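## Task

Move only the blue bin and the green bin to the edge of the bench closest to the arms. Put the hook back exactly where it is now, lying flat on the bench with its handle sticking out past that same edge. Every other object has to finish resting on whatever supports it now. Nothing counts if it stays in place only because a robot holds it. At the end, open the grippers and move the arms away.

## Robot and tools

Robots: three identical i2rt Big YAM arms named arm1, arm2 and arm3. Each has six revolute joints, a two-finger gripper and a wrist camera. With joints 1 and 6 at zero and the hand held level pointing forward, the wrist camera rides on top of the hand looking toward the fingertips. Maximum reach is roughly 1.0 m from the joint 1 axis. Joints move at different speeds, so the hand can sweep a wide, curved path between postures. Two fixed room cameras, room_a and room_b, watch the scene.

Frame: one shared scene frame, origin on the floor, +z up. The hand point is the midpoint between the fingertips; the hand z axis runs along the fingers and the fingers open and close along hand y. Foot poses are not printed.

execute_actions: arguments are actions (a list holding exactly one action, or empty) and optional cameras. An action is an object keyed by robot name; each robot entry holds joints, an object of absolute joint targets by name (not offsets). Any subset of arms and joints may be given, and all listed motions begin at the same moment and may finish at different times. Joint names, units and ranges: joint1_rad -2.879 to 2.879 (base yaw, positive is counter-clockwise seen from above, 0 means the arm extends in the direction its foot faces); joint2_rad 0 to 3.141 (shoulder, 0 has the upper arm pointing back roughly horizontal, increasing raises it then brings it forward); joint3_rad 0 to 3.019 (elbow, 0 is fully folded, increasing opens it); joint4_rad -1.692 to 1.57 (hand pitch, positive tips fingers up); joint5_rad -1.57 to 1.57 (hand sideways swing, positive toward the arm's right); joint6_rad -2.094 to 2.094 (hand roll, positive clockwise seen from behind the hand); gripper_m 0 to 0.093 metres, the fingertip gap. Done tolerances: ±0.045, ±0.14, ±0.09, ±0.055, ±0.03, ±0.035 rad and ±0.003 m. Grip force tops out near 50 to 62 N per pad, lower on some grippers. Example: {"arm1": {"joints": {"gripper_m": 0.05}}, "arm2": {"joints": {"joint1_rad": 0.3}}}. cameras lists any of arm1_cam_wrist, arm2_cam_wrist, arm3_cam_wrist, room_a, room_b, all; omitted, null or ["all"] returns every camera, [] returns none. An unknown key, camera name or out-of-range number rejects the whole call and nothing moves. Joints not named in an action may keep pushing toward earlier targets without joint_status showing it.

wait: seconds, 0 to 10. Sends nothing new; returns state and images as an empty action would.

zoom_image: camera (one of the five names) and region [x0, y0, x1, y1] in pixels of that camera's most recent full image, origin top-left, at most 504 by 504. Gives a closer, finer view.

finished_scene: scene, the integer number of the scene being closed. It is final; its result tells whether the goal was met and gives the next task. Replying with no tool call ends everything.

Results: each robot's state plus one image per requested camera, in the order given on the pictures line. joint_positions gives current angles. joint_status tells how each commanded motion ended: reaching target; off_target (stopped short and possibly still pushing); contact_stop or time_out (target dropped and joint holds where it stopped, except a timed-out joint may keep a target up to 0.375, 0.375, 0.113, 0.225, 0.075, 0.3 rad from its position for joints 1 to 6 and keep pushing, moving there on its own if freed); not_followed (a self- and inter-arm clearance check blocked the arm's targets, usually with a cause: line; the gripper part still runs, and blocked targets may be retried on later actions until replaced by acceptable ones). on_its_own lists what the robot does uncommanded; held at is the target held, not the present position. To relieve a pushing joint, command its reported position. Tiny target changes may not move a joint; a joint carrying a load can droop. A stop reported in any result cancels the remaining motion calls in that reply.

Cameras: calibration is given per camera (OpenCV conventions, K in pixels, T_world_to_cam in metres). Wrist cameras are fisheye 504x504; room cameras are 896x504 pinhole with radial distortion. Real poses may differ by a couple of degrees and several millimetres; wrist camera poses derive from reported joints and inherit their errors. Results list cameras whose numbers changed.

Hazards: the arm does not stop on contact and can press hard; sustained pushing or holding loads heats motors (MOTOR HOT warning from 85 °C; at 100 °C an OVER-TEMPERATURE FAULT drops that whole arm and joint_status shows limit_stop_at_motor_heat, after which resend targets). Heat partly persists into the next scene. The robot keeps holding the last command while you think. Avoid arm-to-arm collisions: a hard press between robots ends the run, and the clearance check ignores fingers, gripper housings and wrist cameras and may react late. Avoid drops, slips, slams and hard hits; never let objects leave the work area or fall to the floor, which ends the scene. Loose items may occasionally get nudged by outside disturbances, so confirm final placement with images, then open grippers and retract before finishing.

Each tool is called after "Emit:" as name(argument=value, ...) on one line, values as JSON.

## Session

Emit:
execute_actions(actions=[])

Scene clock: 0.00 s.
Motor temperatures (°C, as the motors report them): arm1=[24 25 24 23 23 22] | arm2=[24 28 25 22 22 25] | arm3=[24 24 26 22 25 23]
arm1.joint_positions: joint1_rad=-0.435 joint2_rad=+0.325 joint3_rad=+1.677 joint4_rad=-1.371 joint5_rad=+0.015 joint6_rad=-0.424 gripper_m=+0.095
arm1.joint_status: not commanded
arm1.hand: x=-0.9405 y=+0.0098 z=+1.4581 quat_wxyz=(-0.666, +0.480, -0.529, -0.216) (m; scene frame)
arm2.joint_positions: joint1_rad=+0.053 joint2_rad=+0.252 joint3_rad=+1.669 joint4_rad=-1.378 joint5_rad=+0.133 joint6_rad=+0.312 gripper_m=+0.094
arm2.joint_status: not commanded
arm2.hand: x=+0.0219 y=-0.0140 z=+1.4522 quat_wxyz=(-0.474, +0.357, -0.600, -0.537) (m; scene frame)
arm3.joint_positions: joint1_rad=+0.247 joint2_rad=+0.563 joint3_rad=+1.466 joint4_rad=-1.180 joint5_rad=-0.261 joint6_rad=-0.580 gripper_m=+0.095
arm3.joint_status: not commanded
arm3.hand: x=+0.8802 y=+0.2009 z=+1.3761 quat_wxyz=(-0.441, +0.754, -0.256, -0.414) (m; scene frame)
pictures: arm1_cam_wrist, arm2_cam_wrist, arm3_cam_wrist, room_a, room_b
camera_calibration (this result's frames):
arm1_cam_wrist: T_world_to_cam=[[0.789675, -0.44365, 0.423779, 0.128962], [0.000832675, -0.689951, -0.723855, 1.06986], [0.613525, 0.571963, -0.544468, 1.49217], [0, 0, 0, 1]] pos_world=[-1.01821, -0.058098, 1.53221]
arm2_cam_wrist: T_world_to_cam=[[0.931449, -0.172564, -0.320351, 0.443648], [-0.363098, -0.498197, -0.787375, 1.15192], [-0.0237259, 0.849718, -0.526703, 0.902714], [0, 0, 0, 1]] pos_world=[0.0264411, -0.116613, 1.52458]
arm3_cam_wrist: T_world_to_cam=[[0.743965, 0.476688, 0.468278, -1.39392], [0.668028, -0.513857, -0.538228, 0.259495], [-0.0159392, 0.713246, -0.700732, 0.958884], [0, 0, 0, 1]] pos_world=[0.878963, 0.113889, 1.46433]
Images, in order (width x height): arm1_cam_wrist 504x504, arm2_cam_wrist 504x504, arm3_cam_wrist 504x504, room_a 896x504, room_b 896x504.

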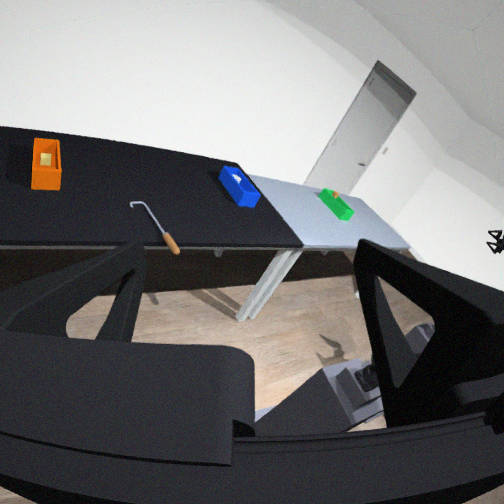

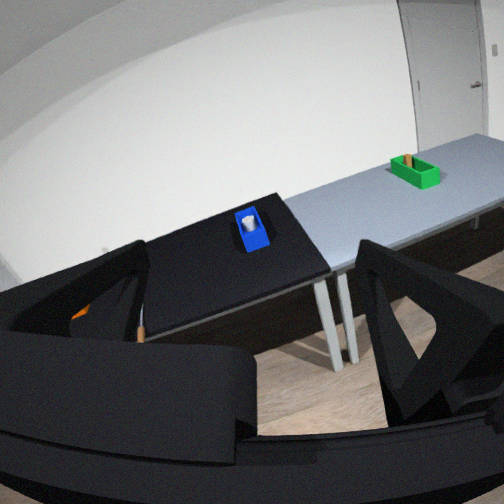

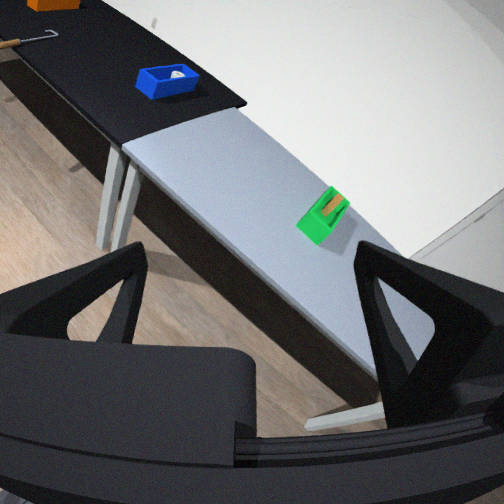

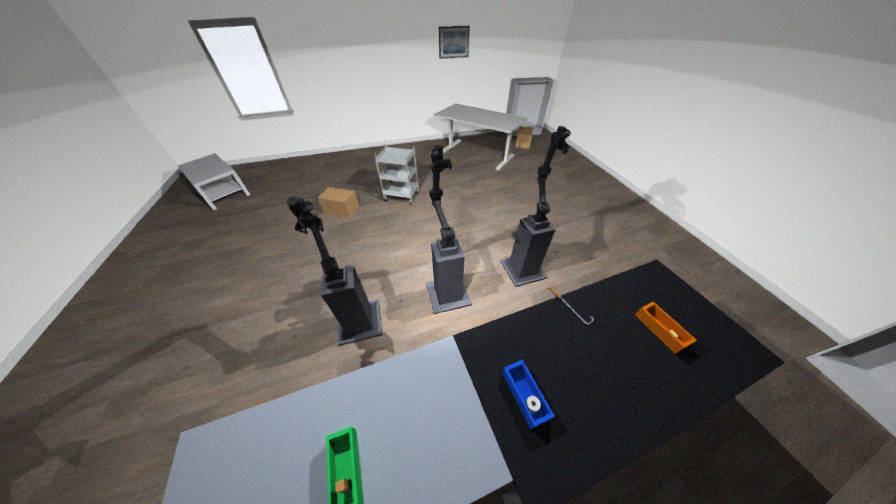

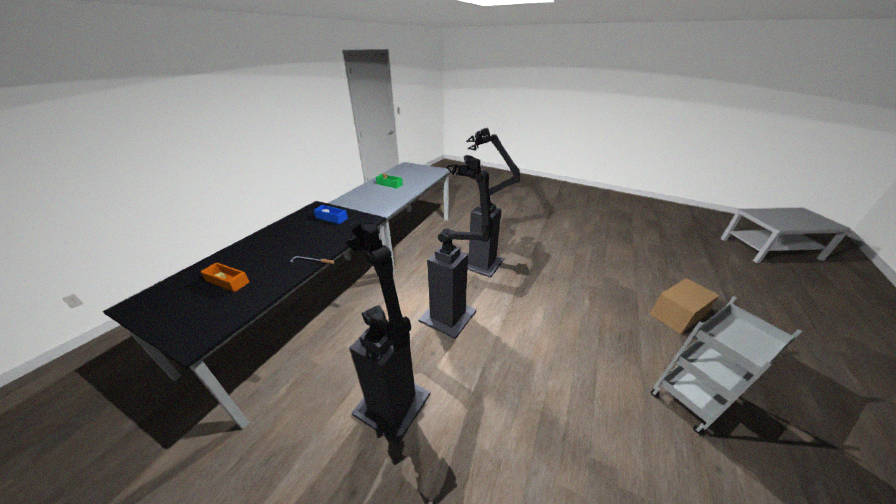

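Emit:
zoom_image(camera="room_a", region=[500, 250, 620, 370])

Region (500, 250, 620, 370) of room_a's 896x504 image, scaled by 4.200, with more detail than that image has.

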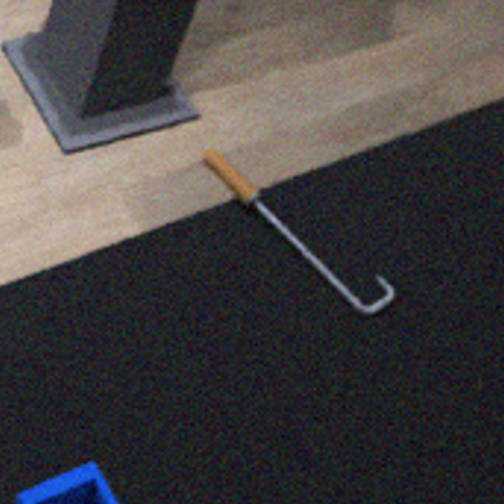

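Emit:
execute_actions(actions=[{"arm2":{"joints":{"joint1_rad":0.96,"joint2_rad":2.1,"joint3_rad":1.68,"joint4_rad":0.85,"joint5_rad":0.716,"joint6_rad":0,"gripper_m":0.088}},"arm1":{"joints":{"joint1_rad":1.8}},"arm3":{"joints":{"joint1_rad":-0.4,"joint2_rad":1.3,"joint3_rad":0.8,"joint4_rad":0.6,"joint5_rad":0.7,"joint6_rad":0,"gripper_m":0.088}}}], cameras=[])

Emit:
execute_actions(actions=[{"arm2":{"joints":{"joint2_rad":2.47}}}], cameras=["arm2_cam_wrist"])

Scene clock: 9.23 s.
Motor temperatures (°C, as the motors report them): arm1=[24 25 24 23 23 22] | arm2=[24 28 25 22 22 25] | arm3=[24 24 27 22 25 23]
arm1.joint_positions: joint1_rad=+1.799 joint2_rad=+0.325 joint3_rad=+1.677 joint4_rad=-1.371 joint5_rad=+0.015 joint6_rad=-0.424 gripper_m=+0.095
arm1.joint_status: all done
arm1.hand: x=-0.9635 y=+0.0003 z=+1.4581 quat_wxyz=(-0.098, +0.685, +0.199, -0.694) (m; scene frame)
arm2.joint_positions: joint1_rad=+0.969 joint2_rad=+2.112 joint3_rad=+1.653 joint4_rad=+0.835 joint5_rad=+0.714 joint6_rad=+0.008 gripper_m=+0.088
arm2.joint_status: all done
arm2.hand: x=-0.5383 y=+0.6183 z=+1.0889 quat_wxyz=(-0.449, +0.397, -0.459, -0.656) (m; scene frame)
arm3.joint_positions: joint1_rad=-0.405 joint2_rad=+1.305 joint3_rad=+0.788 joint4_rad=+0.583 joint5_rad=+0.697 joint6_rad=-0.015 gripper_m=+0.088
arm3.joint_status: all done
arm3.hand: x=+1.3007 y=+0.4090 z=+1.0826 quat_wxyz=(-0.706, +0.121, -0.684, -0.140) (m; scene frame)
pictures: none
No camera images: the call's "cameras" was empty. Leave "cameras" out to get every camera's image.

Scene clock: 10.70 s.
Motor temperatures (°C, as the motors report them): arm1=[24 25 24 23 23 22] | arm2=[24 28 26 22 22 25] | arm3=[24 24 27 22 25 23]
arm1.joint_positions: joint1_rad=+1.799 joint2_rad=+0.325 joint3_rad=+1.677 joint4_rad=-1.371 joint5_rad=+0.015 joint6_rad=-0.424 gripper_m=+0.095
arm1.joint_status: not commanded
arm1.hand: x=-0.9635 y=+0.0003 z=+1.4581 quat_wxyz=(-0.098, +0.685, +0.199, -0.694) (m; scene frame)
arm2.joint_positions: joint1_rad=+0.969 joint2_rad=+2.500 joint3_rad=+1.645 joint4_rad=+0.841 joint5_rad=+0.714 joint6_rad=+0.008 gripper_m=+0.088
arm2.joint_status: all done
arm2.hand: x=-0.5470 y=+0.6226 z=+0.7744 quat_wxyz=(-0.457, +0.543, -0.466, -0.528) (m; scene frame)
arm3.joint_positions: joint1_rad=-0.405 joint2_rad=+1.305 joint3_rad=+0.788 joint4_rad=+0.583 joint5_rad=+0.697 joint6_rad=-0.015 gripper_m=+0.088
arm3.joint_status: not commanded
arm3.hand: x=+1.3007 y=+0.4090 z=+1.0826 quat_wxyz=(-0.706, +0.121, -0.684, -0.140) (m; scene frame)
pictures: arm2_cam_wrist
camera_calibration (this result's frames):
arm2_cam_wrist: T_world_to_cam=[[0.989816, 0.141894, -0.0113733, 0.463056], [0.0756944, -0.592318, -0.802141, 1.03891], [-0.120556, 0.793112, -0.597026, 0.0280511], [0, 0, 0, 1]] pos_world=[-0.533598, 0.527411, 0.855364]
Images, in order (width x height): arm2_cam_wrist 504x504.

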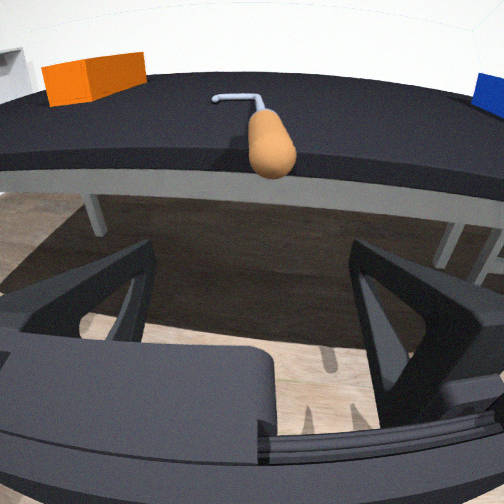

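Emit:
execute_actions(actions=[{"arm2":{"joints":{"joint1_rad":0.9,"joint2_rad":2.575,"joint3_rad":1.93,"joint4_rad":0.7,"joint5_rad":0.655}}}], cameras=[])

Emit:
execute_actions(actions=[{"arm2":{"joints":{"joint1_rad":0.845,"joint2_rad":2.71,"joint3_rad":2.22,"joint4_rad":0.545,"joint5_rad":0.595}}}], cameras=["arm2_cam_wrist"])

Scene clock: 15.00 s.
Motor temperatures (°C, as the motors report them): arm1=[24 26 24 23 23 22] | arm2=[24 29 26 22 22 25] | arm3=[24 25 28 22 25 23]
arm1.joint_positions: joint1_rad=+1.799 joint2_rad=+0.325 joint3_rad=+1.677 joint4_rad=-1.371 joint5_rad=+0.015 joint6_rad=-0.424 gripper_m=+0.095
arm1.joint_status: not commanded
arm1.hand: x=-0.9635 y=+0.0003 z=+1.4581 quat_wxyz=(-0.098, +0.685, +0.199, -0.694) (m; scene frame)
arm2.joint_positions: joint1_rad=+0.893 joint2_rad=+2.569 joint3_rad=+1.892 joint4_rad=+0.704 joint5_rad=+0.657 joint6_rad=+0.008 gripper_m=+0.088
arm2.joint_status: all done
arm2.hand: x=-0.5495 y=+0.7027 z=+0.8066 quat_wxyz=(-0.462, +0.525, -0.471, -0.538) (m; scene frame)
arm3.joint_positions: joint1_rad=-0.405 joint2_rad=+1.305 joint3_rad=+0.788 joint4_rad=+0.583 joint5_rad=+0.697 joint6_rad=-0.015 gripper_m=+0.088
arm3.joint_status: not commanded
arm3.hand: x=+1.3007 y=+0.4090 z=+1.0826 quat_wxyz=(-0.706, +0.121, -0.684, -0.140) (m; scene frame)
pictures: none
No camera images: the call's "cameras" was empty. Leave "cameras" out to get every camera's image.

Scene clock: 16.10 s.
Motor temperatures (°C, as the motors report them): arm1=[24 26 24 23 23 22] | arm2=[24 29 26 22 22 25] | arm3=[24 25 28 22 25 23]
arm1.joint_positions: joint1_rad=+1.799 joint2_rad=+0.325 joint3_rad=+1.677 joint4_rad=-1.371 joint5_rad=+0.015 joint6_rad=-0.424 gripper_m=+0.095
arm1.joint_status: not commanded
arm1.hand: x=-0.9635 y=+0.0003 z=+1.4581 quat_wxyz=(-0.098, +0.685, +0.199, -0.694) (m; scene frame)
arm2.joint_positions: joint1_rad=+0.844 joint2_rad=+2.723 joint3_rad=+2.179 joint4_rad=+0.546 joint5_rad=+0.597 joint6_rad=+0.008 gripper_m=+0.088
arm2.joint_status: all done
arm2.hand: x=-0.5567 y=+0.7629 z=+0.7860 quat_wxyz=(-0.459, +0.536, -0.468, -0.532) (m; scene frame)
arm3.joint_positions: joint1_rad=-0.405 joint2_rad=+1.305 joint3_rad=+0.788 joint4_rad=+0.583 joint5_rad=+0.697 joint6_rad=-0.015 gripper_m=+0.088
arm3.joint_status: not commanded
arm3.hand: x=+1.3007 y=+0.4090 z=+1.0826 quat_wxyz=(-0.706, +0.121, -0.684, -0.140) (m; scene frame)
pictures: arm2_cam_wrist
camera_calibration (this result's frames):
arm2_cam_wrist: T_world_to_cam=[[0.990747, 0.13402, -0.0214135, 0.467376], [0.0615791, -0.584496, -0.809056, 1.12365], [-0.120946, 0.800252, -0.587341, -0.0907377], [0, 0, 0, 1]] pos_world=[-0.54322, 0.666746, 0.865813]
Images, in order (width x height): arm2_cam_wrist 504x504.

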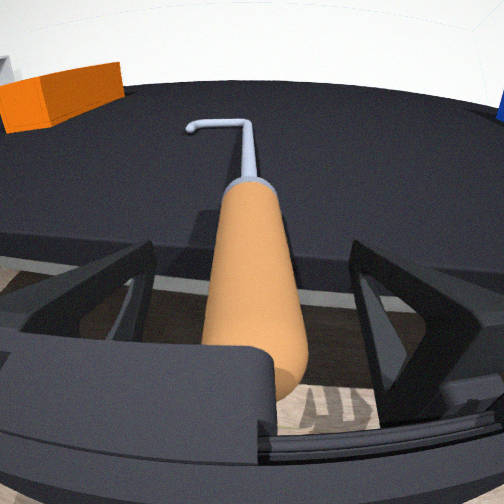

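Emit:
execute_actions(actions=[{"arm2":{"joints":{"gripper_m":0}}}], cameras=[])

Emit:
execute_actions(actions=[{"arm2":{"joints":{"joint2_rad":2.29,"joint3_rad":2.1,"joint6_rad":-1.53}}}], cameras=[])

Emit:
execute_actions(actions=[{"arm2":{"joints":{"joint1_rad":0.08,"joint4_rad":0.4,"joint5_rad":-0.25}}}], cameras=["room_a"])

Emit:
zoom_image(camera="room_a", region=[440, 290, 580, 430])

Scene clock: 20.77 s.
Motor temperatures (°C, as the motors report them): arm1=[24 26 24 23 23 22] | arm2=[24 30 27 22 22 25] | arm3=[24 25 28 22 25 23]
arm1.joint_positions: joint1_rad=+1.799 joint2_rad=+0.325 joint3_rad=+1.677 joint4_rad=-1.371 joint5_rad=+0.015 joint6_rad=-0.424 gripper_m=+0.095
arm1.joint_status: not commanded
arm1.hand: x=-0.9635 y=+0.0003 z=+1.4581 quat_wxyz=(-0.098, +0.685, +0.199, -0.694) (m; scene frame)
arm2.joint_positions: joint1_rad=+0.844 joint2_rad=+2.723 joint3_rad=+2.179 joint4_rad=+0.546 joint5_rad=+0.596 joint6_rad=+0.008 gripper_m=+0.030
arm2.joint_status: gripper_m off_target (ended at +0.030, target +0.000)
arm2.hand: x=-0.5570 y=+0.7628 z=+0.7860 quat_wxyz=(-0.459, +0.536, -0.468, -0.532) (m; scene frame)
arm3.joint_positions: joint1_rad=-0.405 joint2_rad=+1.305 joint3_rad=+0.788 joint4_rad=+0.583 joint5_rad=+0.697 joint6_rad=-0.015 gripper_m=+0.088
arm3.joint_status: not commanded
arm3.hand: x=+1.3007 y=+0.4090 z=+1.0826 quat_wxyz=(-0.706, +0.121, -0.684, -0.140) (m; scene frame)
pictures: none
No camera images: the call's "cameras" was empty. Leave "cameras" out to get every camera's image.

Scene clock: 22.87 s.
Motor temperatures (°C, as the motors report them): arm1=[24 26 24 23 23 22] | arm2=[24 30 27 22 22 25] | arm3=[24 25 28 22 25 23]
arm1.joint_positions: joint1_rad=+1.799 joint2_rad=+0.325 joint3_rad=+1.677 joint4_rad=-1.371 joint5_rad=+0.015 joint6_rad=-0.424 gripper_m=+0.095
arm1.joint_status: not commanded
arm1.hand: x=-0.9635 y=+0.0003 z=+1.4581 quat_wxyz=(-0.098, +0.685, +0.199, -0.694) (m; scene frame)
arm2.joint_positions: joint1_rad=+0.844 joint2_rad=+2.328 joint3_rad=+2.055 joint4_rad=+0.521 joint5_rad=+0.600 joint6_rad=-1.504 gripper_m=+0.030
arm2.joint_status: all done
arm2.hand: x=-0.5376 y=+0.7449 z=+1.0705 quat_wxyz=(-0.761, +0.636, -0.026, -0.127) (m; scene frame)
arm3.joint_positions: joint1_rad=-0.405 joint2_rad=+1.305 joint3_rad=+0.788 joint4_rad=+0.583 joint5_rad=+0.697 joint6_rad=-0.015 gripper_m=+0.088
arm3.joint_status: not commanded
arm3.hand: x=+1.3007 y=+0.4090 z=+1.0826 quat_wxyz=(-0.706, +0.121, -0.684, -0.140) (m; scene frame)
pictures: none
No camera images: the call's "cameras" was empty. Leave "cameras" out to get every camera's image.

Scene clock: 25.27 s.
Motor temperatures (°C, as the motors report them): arm1=[24 26 24 23 23 22] | arm2=[24 30 28 22 22 25] | arm3=[24 25 29 22 25 23]
arm1.joint_positions: joint1_rad=+1.799 joint2_rad=+0.325 joint3_rad=+1.677 joint4_rad=-1.371 joint5_rad=+0.015 joint6_rad=-0.424 gripper_m=+0.095
arm1.joint_status: not commanded
arm1.hand: x=-0.9635 y=+0.0003 z=+1.4581 quat_wxyz=(-0.098, +0.685, +0.199, -0.694) (m; scene frame)
arm2.joint_positions: joint1_rad=+0.075 joint2_rad=+2.331 joint3_rad=+2.055 joint4_rad=+0.373 joint5_rad=-0.250 joint6_rad=-1.507 gripper_m=+0.030
arm2.joint_status: all done
arm2.hand: x=-0.0108 y=+0.9467 z=+1.0378 quat_wxyz=(-0.728, +0.676, +0.062, -0.095) (m; scene frame)
arm3.joint_positions: joint1_rad=-0.405 joint2_rad=+1.305 joint3_rad=+0.788 joint4_rad=+0.583 joint5_rad=+0.697 joint6_rad=-0.015 gripper_m=+0.088
arm3.joint_status: not commanded
arm3.hand: x=+1.3007 y=+0.4090 z=+1.0826 quat_wxyz=(-0.706, +0.121, -0.684, -0.140) (m; scene frame)
pictures: room_a
Images, in order (width x height): room_a 896x504.

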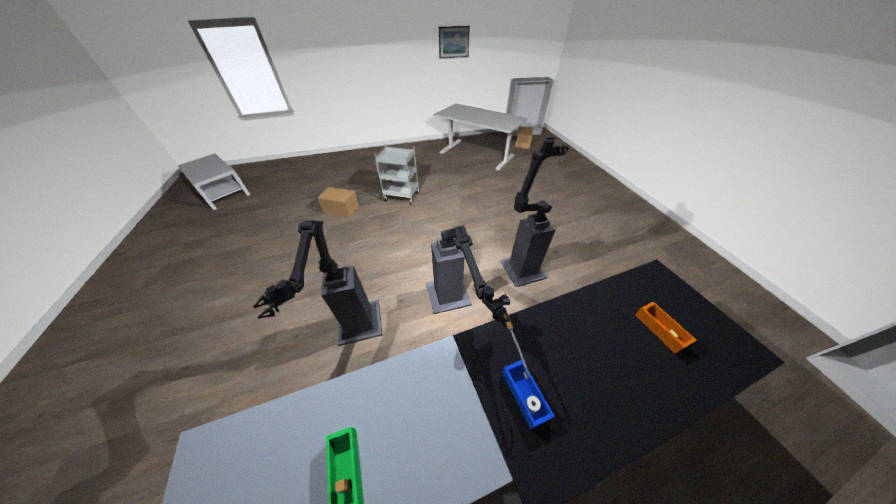

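Region (440, 290, 580, 430) of room_a's 896x504 image, scaled by 3.600, with more detail than that image has.

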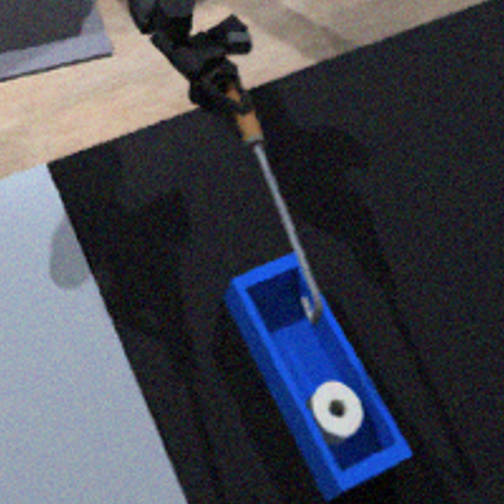

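Emit:
execute_actions(actions=[{"arm2":{"joints":{"joint2_rad":2.36,"joint3_rad":1.97,"joint4_rad":0.5,"joint5_rad":-0.29}}}], cameras=["room_a"])

Emit:
zoom_image(camera="room_a", region=[440, 290, 580, 430])

Scene clock: 31.10 s.
Motor temperatures (°C, as the motors report them): arm1=[24 26 24 23 23 22] | arm2=[24 31 29 22 22 25] | arm3=[24 25 29 22 25 23]
arm1.joint_positions: joint1_rad=+1.799 joint2_rad=+0.325 joint3_rad=+1.677 joint4_rad=-1.371 joint5_rad=+0.015 joint6_rad=-0.424 gripper_m=+0.095
arm1.joint_status: not commanded
arm1.hand: x=-0.9635 y=+0.0003 z=+1.4581 quat_wxyz=(-0.098, +0.685, +0.199, -0.694) (m; scene frame)
arm2.joint_positions: joint1_rad=+0.076 joint2_rad=+2.429 joint3_rad=+1.921 joint4_rad=+0.460 joint5_rad=-0.290 joint6_rad=-1.516 gripper_m=+0.030
arm2.joint_status: all done
arm2.hand: x=-0.0183 y=+0.9309 z=+0.8905 quat_wxyz=(-0.676, +0.725, +0.070, -0.112) (m; scene frame)
arm3.joint_positions: joint1_rad=-0.405 joint2_rad=+1.305 joint3_rad=+0.788 joint4_rad=+0.583 joint5_rad=+0.697 joint6_rad=-0.015 gripper_m=+0.088
arm3.joint_status: not commanded
arm3.hand: x=+1.3007 y=+0.4090 z=+1.0826 quat_wxyz=(-0.706, +0.121, -0.684, -0.140) (m; scene frame)
pictures: room_a
Images, in order (width x height): room_a 896x504.

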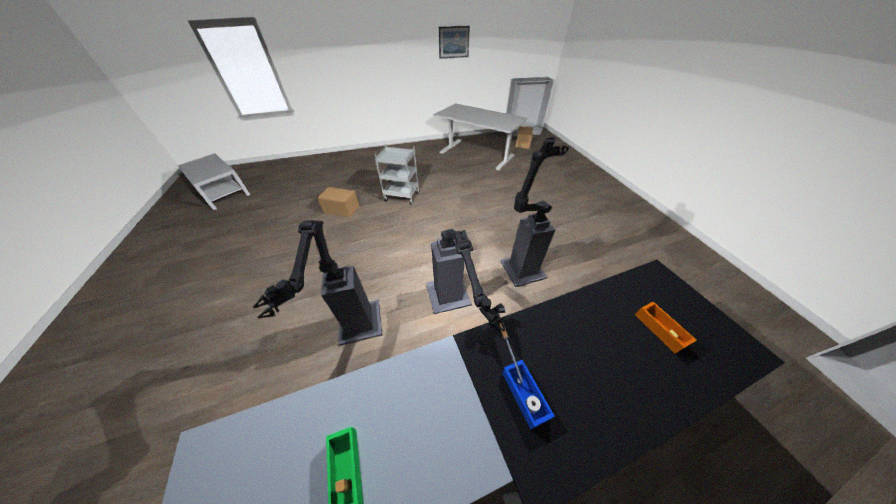

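Region (440, 290, 580, 430) of room_a's 896x504 image, scaled by 3.600, with more detail than that image has.

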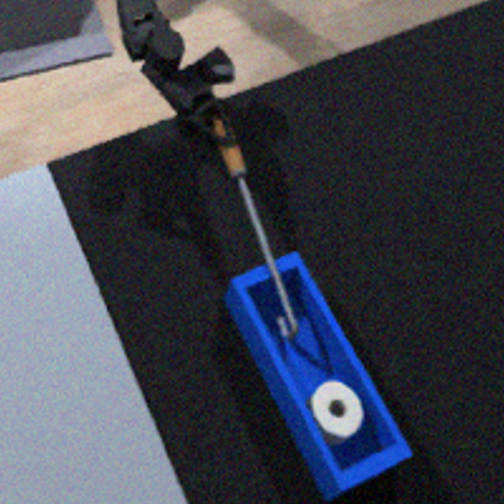

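Emit:
execute_actions(actions=[{"arm2":{"joints":{"joint2_rad":2.28,"joint3_rad":1.63,"joint4_rad":0.7}}}], cameras=[])

Emit:
execute_actions(actions=[{"arm2":{"joints":{"joint2_rad":2.13,"joint3_rad":1.3,"joint4_rad":0.86}}}], cameras=["room_a"])

Emit:
execute_actions(actions=[{"arm2":{"joints":{"joint2_rad":2.0,"joint3_rad":1.0,"joint4_rad":1.02}}}], cameras=[])

Emit:
execute_actions(actions=[{"arm2":{"joints":{"joint2_rad":1.88,"joint3_rad":0.72,"joint4_rad":1.175}}}], cameras=["room_a"])

Emit:
zoom_image(camera="room_a", region=[430, 270, 570, 410])

Scene clock: 35.53 s.
Motor temperatures (°C, as the motors report them): arm1=[24 26 24 23 23 22] | arm2=[24 31 29 22 22 25] | arm3=[24 25 29 22 25 23]
arm1.joint_positions: joint1_rad=+1.799 joint2_rad=+0.325 joint3_rad=+1.677 joint4_rad=-1.371 joint5_rad=+0.015 joint6_rad=-0.424 gripper_m=+0.095
arm1.joint_status: not commanded
arm1.hand: x=-0.9635 y=+0.0003 z=+1.4581 quat_wxyz=(-0.098, +0.685, +0.199, -0.694) (m; scene frame)
arm2.joint_positions: joint1_rad=+0.076 joint2_rad=+2.325 joint3_rad=+1.626 joint4_rad=+0.689 joint5_rad=-0.289 joint6_rad=-1.533 gripper_m=+0.030
arm2.joint_status: all done
arm2.hand: x=-0.0200 y=+0.8674 z=+0.8741 quat_wxyz=(-0.691, +0.711, +0.078, -0.104) (m; scene frame)
arm3.joint_positions: joint1_rad=-0.405 joint2_rad=+1.305 joint3_rad=+0.788 joint4_rad=+0.583 joint5_rad=+0.697 joint6_rad=-0.015 gripper_m=+0.088
arm3.joint_status: not commanded
arm3.hand: x=+1.3007 y=+0.4090 z=+1.0826 quat_wxyz=(-0.706, +0.121, -0.684, -0.140) (m; scene frame)
pictures: none
No camera images: the call's "cameras" was empty. Leave "cameras" out to get every camera's image.

Scene clock: 36.53 s.
Motor temperatures (°C, as the motors report them): arm1=[24 26 24 23 23 22] | arm2=[24 31 29 22 22 25] | arm3=[24 25 29 22 25 23]
arm1.joint_positions: joint1_rad=+1.799 joint2_rad=+0.325 joint3_rad=+1.677 joint4_rad=-1.371 joint5_rad=+0.015 joint6_rad=-0.424 gripper_m=+0.095
arm1.joint_status: not commanded
arm1.hand: x=-0.9635 y=+0.0003 z=+1.4581 quat_wxyz=(-0.098, +0.685, +0.199, -0.694) (m; scene frame)
arm2.joint_positions: joint1_rad=+0.076 joint2_rad=+2.166 joint3_rad=+1.299 joint4_rad=+0.849 joint5_rad=-0.289 joint6_rad=-1.533 gripper_m=+0.030
arm2.joint_status: all done
arm2.hand: x=-0.0225 y=+0.7819 z=+0.8731 quat_wxyz=(-0.688, +0.714, +0.078, -0.104) (m; scene frame)
arm3.joint_positions: joint1_rad=-0.405 joint2_rad=+1.305 joint3_rad=+0.788 joint4_rad=+0.583 joint5_rad=+0.697 joint6_rad=-0.015 gripper_m=+0.088
arm3.joint_status: not commanded
arm3.hand: x=+1.3007 y=+0.4090 z=+1.0826 quat_wxyz=(-0.706, +0.121, -0.684, -0.140) (m; scene frame)
pictures: room_a
Images, in order (width x height): room_a 896x504.

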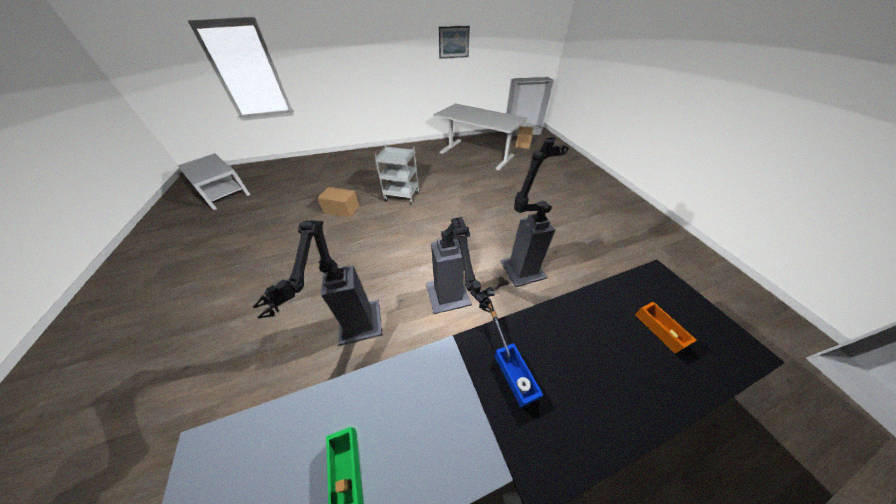

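Scene clock: 37.50 s.
Motor temperatures (°C, as the motors report them): arm1=[24 26 24 23 23 22] | arm2=[24 31 29 22 22 25] | arm3=[24 25 29 22 25 23]
arm1.joint_positions: joint1_rad=+1.799 joint2_rad=+0.325 joint3_rad=+1.677 joint4_rad=-1.371 joint5_rad=+0.015 joint6_rad=-0.424 gripper_m=+0.095
arm1.joint_status: not commanded
arm1.hand: x=-0.9635 y=+0.0003 z=+1.4581 quat_wxyz=(-0.098, +0.685, +0.199, -0.694) (m; scene frame)
arm2.joint_positions: joint1_rad=+0.076 joint2_rad=+2.030 joint3_rad=+1.000 joint4_rad=+1.009 joint5_rad=-0.289 joint6_rad=-1.534 gripper_m=+0.030
arm2.joint_status: all done
arm2.hand: x=-0.0252 y=+0.6916 z=+0.8714 quat_wxyz=(-0.687, +0.715, +0.078, -0.104) (m; scene frame)
arm3.joint_positions: joint1_rad=-0.405 joint2_rad=+1.305 joint3_rad=+0.788 joint4_rad=+0.583 joint5_rad=+0.697 joint6_rad=-0.015 gripper_m=+0.088
arm3.joint_status: not commanded
arm3.hand: x=+1.3007 y=+0.4090 z=+1.0826 quat_wxyz=(-0.706, +0.121, -0.684, -0.140) (m; scene frame)
pictures: none
No camera images: the call's "cameras" was empty. Leave "cameras" out to get every camera's image.

Scene clock: 38.43 s.
Motor temperatures (°C, as the motors report them): arm1=[24 26 24 23 23 22] | arm2=[24 31 28 22 22 25] | arm3=[24 25 29 22 25 23]
arm1.joint_positions: joint1_rad=+1.799 joint2_rad=+0.325 joint3_rad=+1.677 joint4_rad=-1.371 joint5_rad=+0.015 joint6_rad=-0.424 gripper_m=+0.095
arm1.joint_status: not commanded
arm1.hand: x=-0.9635 y=+0.0003 z=+1.4581 quat_wxyz=(-0.098, +0.685, +0.199, -0.694) (m; scene frame)
arm2.joint_positions: joint1_rad=+0.076 joint2_rad=+1.907 joint3_rad=+0.719 joint4_rad=+1.162 joint5_rad=-0.289 joint6_rad=-1.533 gripper_m=+0.030
arm2.joint_status: all done
arm2.hand: x=-0.0280 y=+0.5981 z=+0.8708 quat_wxyz=(-0.685, +0.717, +0.077, -0.105) (m; scene frame)
arm3.joint_positions: joint1_rad=-0.405 joint2_rad=+1.305 joint3_rad=+0.788 joint4_rad=+0.583 joint5_rad=+0.697 joint6_rad=-0.015 gripper_m=+0.088
arm3.joint_status: not commanded
arm3.hand: x=+1.3007 y=+0.4090 z=+1.0826 quat_wxyz=(-0.706, +0.121, -0.684, -0.140) (m; scene frame)
pictures: room_a
Images, in order (width x height): room_a 896x504.

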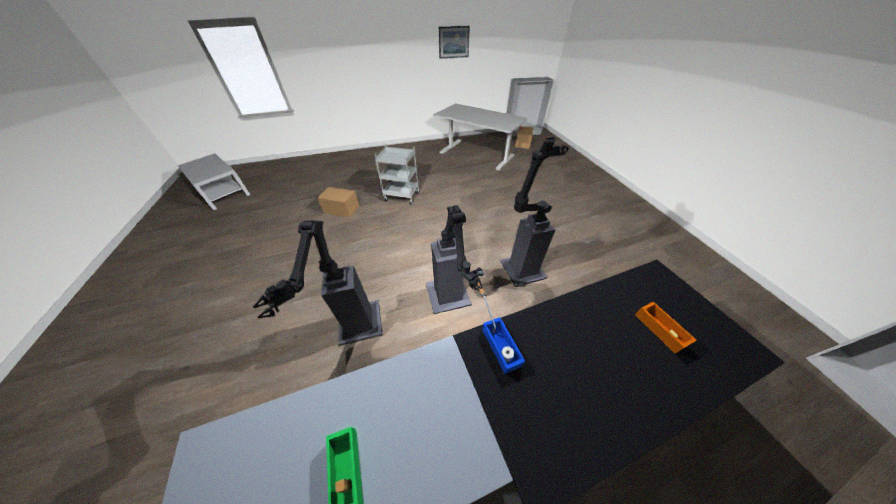

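Region (430, 270, 570, 410) of room_a's 896x504 image, scaled by 3.600, with more detail than that image has.

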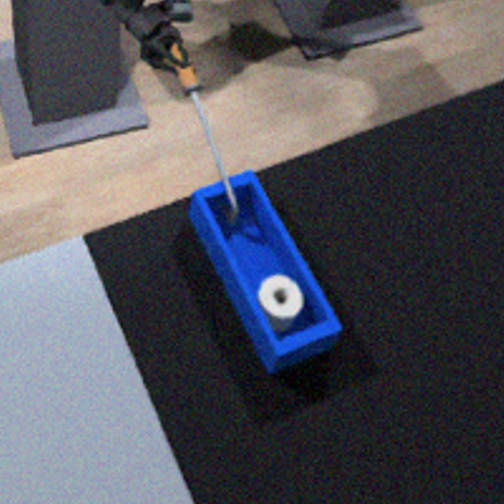

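Emit:
execute_actions(actions=[{"arm2":{"joints":{"joint2_rad":1.86,"joint3_rad":0.67,"joint4_rad":1.2}}}], cameras=[])

Emit:
execute_actions(actions=[{"arm2":{"joints":{"joint3_rad":1.2}}}], cameras=["room_a"])

Emit:
execute_actions(actions=[{"arm2":{"joints":{"joint1_rad":-0.546,"joint2_rad":2.15,"joint3_rad":1.84,"joint4_rad":0.77,"joint5_rad":-0.653,"joint6_rad":0.01}}}], cameras=[])

Emit:
execute_actions(actions=[{"arm2":{"joints":{"joint2_rad":2.4}}}], cameras=[])

Emit:
execute_actions(actions=[{"arm2":{"joints":{"joint2_rad":2.55}}}], cameras=["room_a","arm2_cam_wrist"])

Scene clock: 45.47 s.
Motor temperatures (°C, as the motors report them): arm1=[24 26 24 23 23 22] | arm2=[24 30 28 22 22 25] | arm3=[24 25 29 22 25 23]
arm1.joint_positions: joint1_rad=+1.799 joint2_rad=+0.325 joint3_rad=+1.677 joint4_rad=-1.371 joint5_rad=+0.015 joint6_rad=-0.424 gripper_m=+0.095
arm1.joint_status: not commanded
arm1.hand: x=-0.9635 y=+0.0003 z=+1.4581 quat_wxyz=(-0.098, +0.685, +0.199, -0.694) (m; scene frame)
arm2.joint_positions: joint1_rad=+0.076 joint2_rad=+1.886 joint3_rad=+0.670 joint4_rad=+1.189 joint5_rad=-0.289 joint6_rad=-1.534 gripper_m=+0.030
arm2.joint_status: all done
arm2.hand: x=-0.0285 y=+0.5809 z=+0.8706 quat_wxyz=(-0.685, +0.717, +0.077, -0.104) (m; scene frame)
arm3.joint_positions: joint1_rad=-0.405 joint2_rad=+1.305 joint3_rad=+0.788 joint4_rad=+0.583 joint5_rad=+0.697 joint6_rad=-0.015 gripper_m=+0.088
arm3.joint_status: not commanded
arm3.hand: x=+1.3007 y=+0.4090 z=+1.0826 quat_wxyz=(-0.706, +0.121, -0.684, -0.140) (m; scene frame)
pictures: none
No camera images: the call's "cameras" was empty. Leave "cameras" out to get every camera's image.

Scene clock: 46.93 s.
Motor temperatures (°C, as the motors report them): arm1=[24 26 24 23 23 22] | arm2=[24 30 28 22 22 25] | arm3=[24 25 29 22 25 23]
arm1.joint_positions: joint1_rad=+1.799 joint2_rad=+0.325 joint3_rad=+1.677 joint4_rad=-1.371 joint5_rad=+0.015 joint6_rad=-0.424 gripper_m=+0.095
arm1.joint_status: not commanded
arm1.hand: x=-0.9635 y=+0.0003 z=+1.4581 quat_wxyz=(-0.098, +0.685, +0.199, -0.694) (m; scene frame)
arm2.joint_positions: joint1_rad=+0.076 joint2_rad=+1.904 joint3_rad=+1.149 joint4_rad=+1.165 joint5_rad=-0.290 joint6_rad=-1.520 gripper_m=+0.030
arm2.joint_status: all done
arm2.hand: x=-0.0256 y=+0.7154 z=+1.0635 quat_wxyz=(-0.823, +0.553, +0.100, -0.087) (m; scene frame)
arm3.joint_positions: joint1_rad=-0.405 joint2_rad=+1.305 joint3_rad=+0.788 joint4_rad=+0.583 joint5_rad=+0.697 joint6_rad=-0.015 gripper_m=+0.088
arm3.joint_status: not commanded
arm3.hand: x=+1.3007 y=+0.4090 z=+1.0826 quat_wxyz=(-0.706, +0.121, -0.684, -0.140) (m; scene frame)
pictures: room_a
Images, in order (width x height): room_a 896x504.

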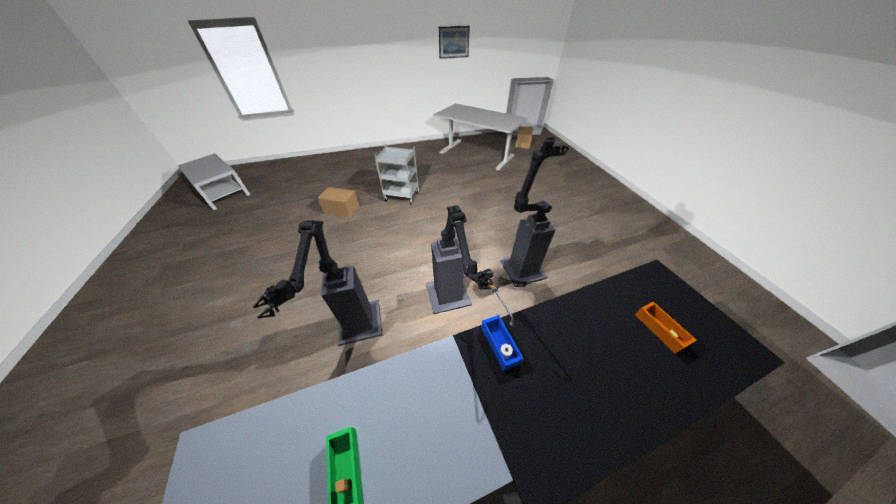

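Scene clock: 49.07 s.
Motor temperatures (°C, as the motors report them): arm1=[24 26 24 23 23 22] | arm2=[24 30 28 22 22 25] | arm3=[24 25 30 22 25 23]
arm1.joint_positions: joint1_rad=+1.799 joint2_rad=+0.325 joint3_rad=+1.677 joint4_rad=-1.371 joint5_rad=+0.015 joint6_rad=-0.424 gripper_m=+0.095
arm1.joint_status: not commanded
arm1.hand: x=-0.9635 y=+0.0003 z=+1.4581 quat_wxyz=(-0.098, +0.685, +0.199, -0.694) (m; scene frame)
arm2.joint_positions: joint1_rad=-0.541 joint2_rad=+2.210 joint3_rad=+1.773 joint4_rad=+0.735 joint5_rad=-0.659 joint6_rad=+0.001 gripper_m=+0.030
arm2.joint_status: all done
arm2.hand: x=+0.4298 y=+0.7478 z=+1.0592 quat_wxyz=(-0.593, +0.489, -0.390, -0.508) (m; scene frame)
arm3.joint_positions: joint1_rad=-0.405 joint2_rad=+1.305 joint3_rad=+0.788 joint4_rad=+0.583 joint5_rad=+0.697 joint6_rad=-0.015 gripper_m=+0.088
arm3.joint_status: not commanded
arm3.hand: x=+1.3007 y=+0.4090 z=+1.0826 quat_wxyz=(-0.706, +0.121, -0.684, -0.140) (m; scene frame)
pictures: none
No camera images: the call's "cameras" was empty. Leave "cameras" out to get every camera's image.

Scene clock: 50.30 s.
Motor temperatures (°C, as the motors report them): arm1=[24 26 24 23 23 22] | arm2=[24 30 28 22 22 25] | arm3=[24 25 30 22 25 23]
arm1.joint_positions: joint1_rad=+1.799 joint2_rad=+0.325 joint3_rad=+1.677 joint4_rad=-1.371 joint5_rad=+0.015 joint6_rad=-0.424 gripper_m=+0.095
arm1.joint_status: not commanded
arm1.hand: x=-0.9635 y=+0.0003 z=+1.4581 quat_wxyz=(-0.098, +0.685, +0.199, -0.694) (m; scene frame)
arm2.joint_positions: joint1_rad=-0.541 joint2_rad=+2.462 joint3_rad=+1.794 joint4_rad=+0.745 joint5_rad=-0.653 joint6_rad=+0.011 gripper_m=+0.030
arm2.joint_status: all done
arm2.hand: x=+0.4434 y=+0.7602 z=+0.8604 quat_wxyz=(-0.520, +0.500, -0.476, -0.503) (m; scene frame)
arm3.joint_positions: joint1_rad=-0.405 joint2_rad=+1.305 joint3_rad=+0.788 joint4_rad=+0.583 joint5_rad=+0.697 joint6_rad=-0.015 gripper_m=+0.088
arm3.joint_status: not commanded
arm3.hand: x=+1.3007 y=+0.4090 z=+1.0826 quat_wxyz=(-0.706, +0.121, -0.684, -0.140) (m; scene frame)
pictures: none
No camera images: the call's "cameras" was empty. Leave "cameras" out to get every camera's image.

Scene clock: 51.33 s.
Motor temperatures (°C, as the motors report them): arm1=[24 26 24 23 23 22] | arm2=[24 30 28 22 22 25] | arm3=[24 25 30 22 25 23]
arm1.joint_positions: joint1_rad=+1.799 joint2_rad=+0.325 joint3_rad=+1.677 joint4_rad=-1.371 joint5_rad=+0.015 joint6_rad=-0.424 gripper_m=+0.095
arm1.joint_status: not commanded
arm1.hand: x=-0.9635 y=+0.0003 z=+1.4581 quat_wxyz=(-0.098, +0.685, +0.199, -0.694) (m; scene frame)
arm2.joint_positions: joint1_rad=-0.541 joint2_rad=+2.559 joint3_rad=+1.801 joint4_rad=+0.760 joint5_rad=-0.651 joint6_rad=+0.012 gripper_m=+0.030
arm2.joint_status: all done
arm2.hand: x=+0.4409 y=+0.7549 z=+0.7858 quat_wxyz=(-0.495, +0.502, -0.503, -0.500) (m; scene frame)
arm3.joint_positions: joint1_rad=-0.405 joint2_rad=+1.305 joint3_rad=+0.788 joint4_rad=+0.583 joint5_rad=+0.697 joint6_rad=-0.015 gripper_m=+0.088
arm3.joint_status: not commanded
arm3.hand: x=+1.3007 y=+0.4090 z=+1.0826 quat_wxyz=(-0.706, +0.121, -0.684, -0.140) (m; scene frame)
pictures: arm2_cam_wrist, room_a
camera_calibration (this result's frames):
arm2_cam_wrist: T_world_to_cam=[[0.99977, -0.00208683, -0.0213409, -0.421214], [-0.0185103, -0.586376, -0.809828, 1.09475], [-0.0108238, 0.810037, -0.586279, -0.0206526], [0, 0, 0, 1]] pos_world=[0.441158, 0.657786, 0.865463]
Images, in order (width x height): arm2_cam_wrist 504x504, room_a 896x504.

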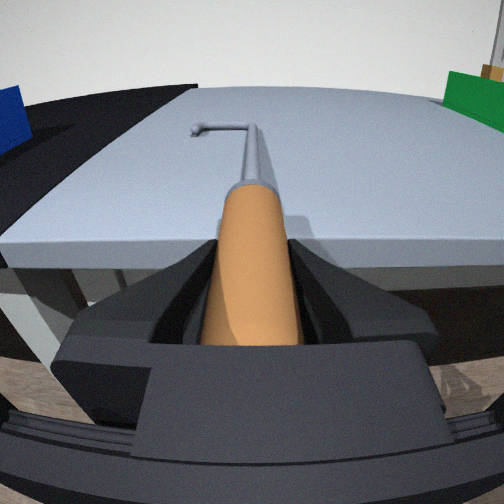

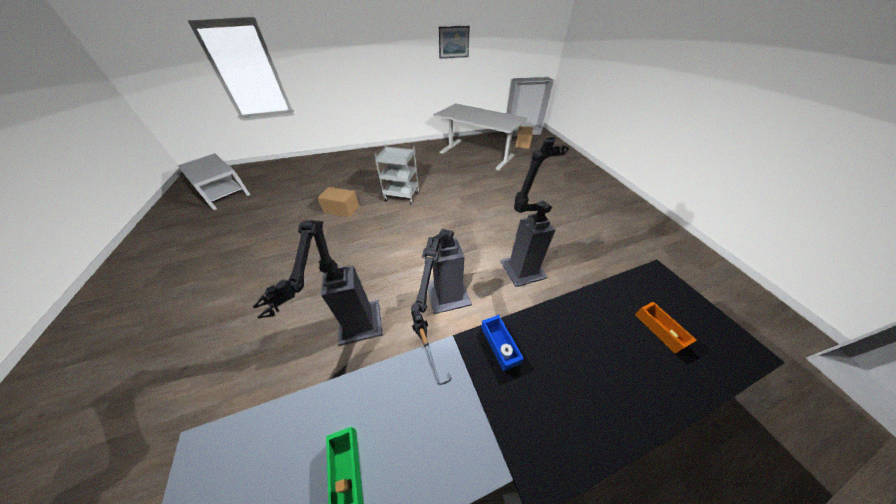

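Same hand-over spot as in scene 1, so I'll repeat that sequence.

Emit:
execute_actions(actions=[{"arm2":{"joints":{"gripper_m":0.088}}}], cameras=[])

Emit:
execute_actions(actions=[{"arm2":{"joints":{"joint2_rad":1.6,"joint3_rad":1.2}},"arm3":{"joints":{"joint1_rad":0.0}}}], cameras=[])

Emit:
execute_actions(actions=[{"arm2":{"joints":{"joint1_rad":0.4}},"arm3":{"joints":{"joint1_rad":0.923,"joint2_rad":1.6,"joint4_rad":0.85,"joint5_rad":0.825}}}], cameras=[])

Emit:
execute_actions(actions=[{"arm3":{"joints":{"joint2_rad":2.45,"joint3_rad":1.64}}}], cameras=["arm3_cam_wrist"])

Scene clock: 55.40 s.
Motor temperatures (°C, as the motors report them): arm1=[24 26 24 23 23 22] | arm2=[24 31 28 22 22 25] | arm3=[24 25 30 22 25 23]
arm1.joint_positions: joint1_rad=+1.799 joint2_rad=+0.325 joint3_rad=+1.677 joint4_rad=-1.371 joint5_rad=+0.015 joint6_rad=-0.424 gripper_m=+0.095
arm1.joint_status: not commanded
arm1.hand: x=-0.9635 y=+0.0003 z=+1.4581 quat_wxyz=(-0.098, +0.685, +0.199, -0.694) (m; scene frame)
arm2.joint_positions: joint1_rad=-0.541 joint2_rad=+2.559 joint3_rad=+1.801 joint4_rad=+0.760 joint5_rad=-0.651 joint6_rad=+0.012 gripper_m=+0.088
arm2.joint_status: all done
arm2.hand: x=+0.4409 y=+0.7549 z=+0.7858 quat_wxyz=(-0.495, +0.502, -0.503, -0.500) (m; scene frame)
arm3.joint_positions: joint1_rad=-0.405 joint2_rad=+1.305 joint3_rad=+0.788 joint4_rad=+0.583 joint5_rad=+0.697 joint6_rad=-0.015 gripper_m=+0.088
arm3.joint_status: not commanded
arm3.hand: x=+1.3007 y=+0.4090 z=+1.0826 quat_wxyz=(-0.706, +0.121, -0.684, -0.140) (m; scene frame)
pictures: none
No camera images: the call's "cameras" was empty. Leave "cameras" out to get every camera's image.

Scene clock: 57.10 s.
Motor temperatures (°C, as the motors report them): arm1=[24 26 24 23 23 22] | arm2=[24 31 28 22 22 25] | arm3=[24 25 30 22 25 23]
arm1.joint_positions: joint1_rad=+1.799 joint2_rad=+0.325 joint3_rad=+1.677 joint4_rad=-1.371 joint5_rad=+0.015 joint6_rad=-0.424 gripper_m=+0.095
arm1.joint_status: not commanded
arm1.hand: x=-0.9635 y=+0.0003 z=+1.4581 quat_wxyz=(-0.098, +0.685, +0.199, -0.694) (m; scene frame)
arm2.joint_positions: joint1_rad=-0.541 joint2_rad=+1.592 joint3_rad=+1.190 joint4_rad=+0.767 joint5_rad=-0.651 joint6_rad=+0.012 gripper_m=+0.088
arm2.joint_status: all done
arm2.hand: x=+0.3080 y=+0.5872 z=+1.2008 quat_wxyz=(-0.612, +0.478, -0.368, -0.510) (m; scene frame)
arm3.joint_positions: joint1_rad=+0.006 joint2_rad=+1.305 joint3_rad=+0.788 joint4_rad=+0.583 joint5_rad=+0.699 joint6_rad=-0.014 gripper_m=+0.088
arm3.joint_status: all done
arm3.hand: x=+1.1089 y=+0.5146 z=+1.0838 quat_wxyz=(-0.661, +0.255, -0.646, -0.283) (m; scene frame)
pictures: none
No camera images: the call's "cameras" was empty. Leave "cameras" out to get every camera's image.

Scene clock: 58.63 s.
Motor temperatures (°C, as the motors report them): arm1=[24 26 24 23 23 22] | arm2=[24 30 28 22 22 25] | arm3=[24 25 30 22 25 23]
arm1.joint_positions: joint1_rad=+1.799 joint2_rad=+0.325 joint3_rad=+1.677 joint4_rad=-1.371 joint5_rad=+0.015 joint6_rad=-0.424 gripper_m=+0.095
arm1.joint_status: not commanded
arm1.hand: x=-0.9635 y=+0.0003 z=+1.4581 quat_wxyz=(-0.098, +0.685, +0.199, -0.694) (m; scene frame)
arm2.joint_positions: joint1_rad=+0.403 joint2_rad=+1.598 joint3_rad=+1.190 joint4_rad=+0.767 joint5_rad=-0.653 joint6_rad=+0.012 gripper_m=+0.088
arm2.joint_status: all done
arm2.hand: x=-0.2878 y=+0.5980 z=+1.1944 quat_wxyz=(-0.308, +0.593, -0.117, -0.734) (m; scene frame)
arm3.joint_positions: joint1_rad=+0.923 joint2_rad=+1.610 joint3_rad=+0.788 joint4_rad=+0.834 joint5_rad=+0.823 joint6_rad=-0.013 gripper_m=+0.088
arm3.joint_status: all done
arm3.hand: x=+0.6264 y=+0.4695 z=+0.9801 quat_wxyz=(-0.496, +0.500, -0.501, -0.502) (m; scene frame)
pictures: none
No camera images: the call's "cameras" was empty. Leave "cameras" out to get every camera's image.

Scene clock: 60.27 s.
Motor temperatures (°C, as the motors report them): arm1=[24 26 24 23 23 22] | arm2=[24 30 28 22 22 25] | arm3=[24 25 30 22 25 23]
arm1.joint_positions: joint1_rad=+1.799 joint2_rad=+0.325 joint3_rad=+1.677 joint4_rad=-1.371 joint5_rad=+0.015 joint6_rad=-0.424 gripper_m=+0.095
arm1.joint_status: not commanded
arm1.hand: x=-0.9635 y=+0.0003 z=+1.4581 quat_wxyz=(-0.098, +0.685, +0.199, -0.694) (m; scene frame)
arm2.joint_positions: joint1_rad=+0.403 joint2_rad=+1.598 joint3_rad=+1.190 joint4_rad=+0.767 joint5_rad=-0.653 joint6_rad=+0.012 gripper_m=+0.088
arm2.joint_status: not commanded
arm2.hand: x=-0.2878 y=+0.5980 z=+1.1944 quat_wxyz=(-0.308, +0.593, -0.117, -0.734) (m; scene frame)
arm3.joint_positions: joint1_rad=+0.923 joint2_rad=+2.446 joint3_rad=+1.601 joint4_rad=+0.840 joint5_rad=+0.825 joint6_rad=-0.013 gripper_m=+0.088
arm3.joint_status: all done
arm3.hand: x=+0.4440 y=+0.6334 z=+0.7866 quat_wxyz=(-0.497, +0.505, -0.502, -0.496) (m; scene frame)
pictures: arm3_cam_wrist
camera_calibration (this result's frames):
arm3_cam_wrist: T_world_to_cam=[[0.99979, -0.000273887, 0.0205105, -0.458719], [0.0164986, -0.583401, -0.812017, 1.00449], [0.0121883, 0.812184, -0.583274, 0.0628436], [0, 0, 0, 1]] pos_world=[0.441284, 0.534857, 0.86173]
Images, in order (width x height): arm3_cam_wrist 504x504.

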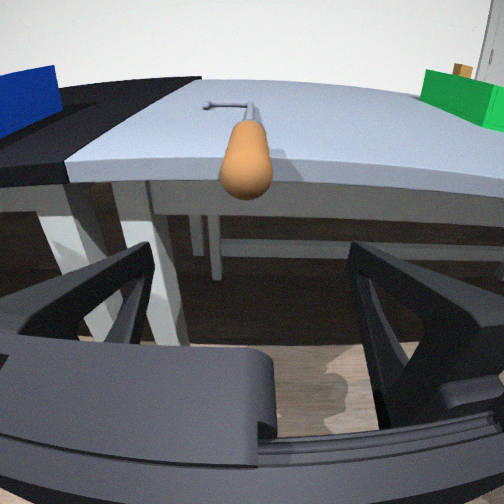

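Emit:
execute_actions(actions=[{"arm3":{"joints":{"joint1_rad":0.87,"joint2_rad":2.535,"joint3_rad":1.845,"joint4_rad":0.735,"joint5_rad":0.765}}}], cameras=[])

Emit:
execute_actions(actions=[{"arm3":{"joints":{"joint1_rad":0.812,"joint2_rad":2.655,"joint3_rad":2.095,"joint4_rad":0.6,"joint5_rad":0.71}}}], cameras=["arm3_cam_wrist"])

Scene clock: 63.47 s.
Motor temperatures (°C, as the motors report them): arm1=[24 26 24 23 23 22] | arm2=[24 30 28 22 22 25] | arm3=[24 25 30 22 25 23]
arm1.joint_positions: joint1_rad=+1.799 joint2_rad=+0.325 joint3_rad=+1.677 joint4_rad=-1.371 joint5_rad=+0.015 joint6_rad=-0.424 gripper_m=+0.095
arm1.joint_status: not commanded
arm1.hand: x=-0.9635 y=+0.0003 z=+1.4581 quat_wxyz=(-0.098, +0.685, +0.199, -0.694) (m; scene frame)
arm2.joint_positions: joint1_rad=+0.403 joint2_rad=+1.598 joint3_rad=+1.190 joint4_rad=+0.767 joint5_rad=-0.653 joint6_rad=+0.012 gripper_m=+0.088
arm2.joint_status: not commanded
arm2.hand: x=-0.2878 y=+0.5980 z=+1.1944 quat_wxyz=(-0.308, +0.593, -0.117, -0.734) (m; scene frame)
arm3.joint_positions: joint1_rad=+0.868 joint2_rad=+2.510 joint3_rad=+1.805 joint4_rad=+0.741 joint5_rad=+0.767 joint6_rad=-0.013 gripper_m=+0.088
arm3.joint_status: all done
arm3.hand: x=+0.4362 y=+0.6956 z=+0.8102 quat_wxyz=(-0.497, +0.492, -0.501, -0.511) (m; scene frame)
pictures: none
No camera images: the call's "cameras" was empty. Leave "cameras" out to get every camera's image.

Scene clock: 64.53 s.
Motor temperatures (°C, as the motors report them): arm1=[24 26 24 23 23 22] | arm2=[24 30 28 22 22 25] | arm3=[24 26 30 22 25 23]
arm1.joint_positions: joint1_rad=+1.799 joint2_rad=+0.325 joint3_rad=+1.677 joint4_rad=-1.371 joint5_rad=+0.015 joint6_rad=-0.424 gripper_m=+0.095
arm1.joint_status: not commanded
arm1.hand: x=-0.9635 y=+0.0003 z=+1.4581 quat_wxyz=(-0.098, +0.685, +0.199, -0.694) (m; scene frame)
arm2.joint_positions: joint1_rad=+0.403 joint2_rad=+1.598 joint3_rad=+1.190 joint4_rad=+0.767 joint5_rad=-0.653 joint6_rad=+0.012 gripper_m=+0.088
arm2.joint_status: not commanded
arm2.hand: x=-0.2878 y=+0.5980 z=+1.1944 quat_wxyz=(-0.308, +0.593, -0.117, -0.734) (m; scene frame)
arm3.joint_positions: joint1_rad=+0.809 joint2_rad=+2.641 joint3_rad=+2.050 joint4_rad=+0.603 joint5_rad=+0.711 joint6_rad=-0.013 gripper_m=+0.088
arm3.joint_status: all done
arm3.hand: x=+0.4388 y=+0.7591 z=+0.7933 quat_wxyz=(-0.498, +0.499, -0.502, -0.502) (m; scene frame)
pictures: arm3_cam_wrist
camera_calibration (this result's frames):
arm3_cam_wrist: T_world_to_cam=[[0.999959, -0.00187344, 0.00888465, -0.443286], [0.0062068, -0.573152, -0.819425, 1.08601], [0.0066274, 0.819447, -0.573117, -0.0464684], [0, 0, 0, 1]] pos_world=[0.436835, 0.659697, 0.867211]
Images, in order (width x height): arm3_cam_wrist 504x504.

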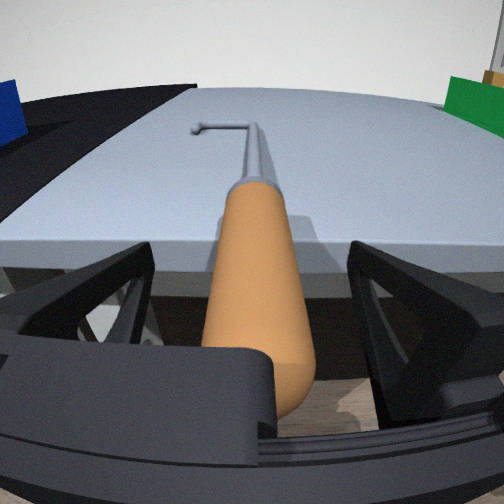

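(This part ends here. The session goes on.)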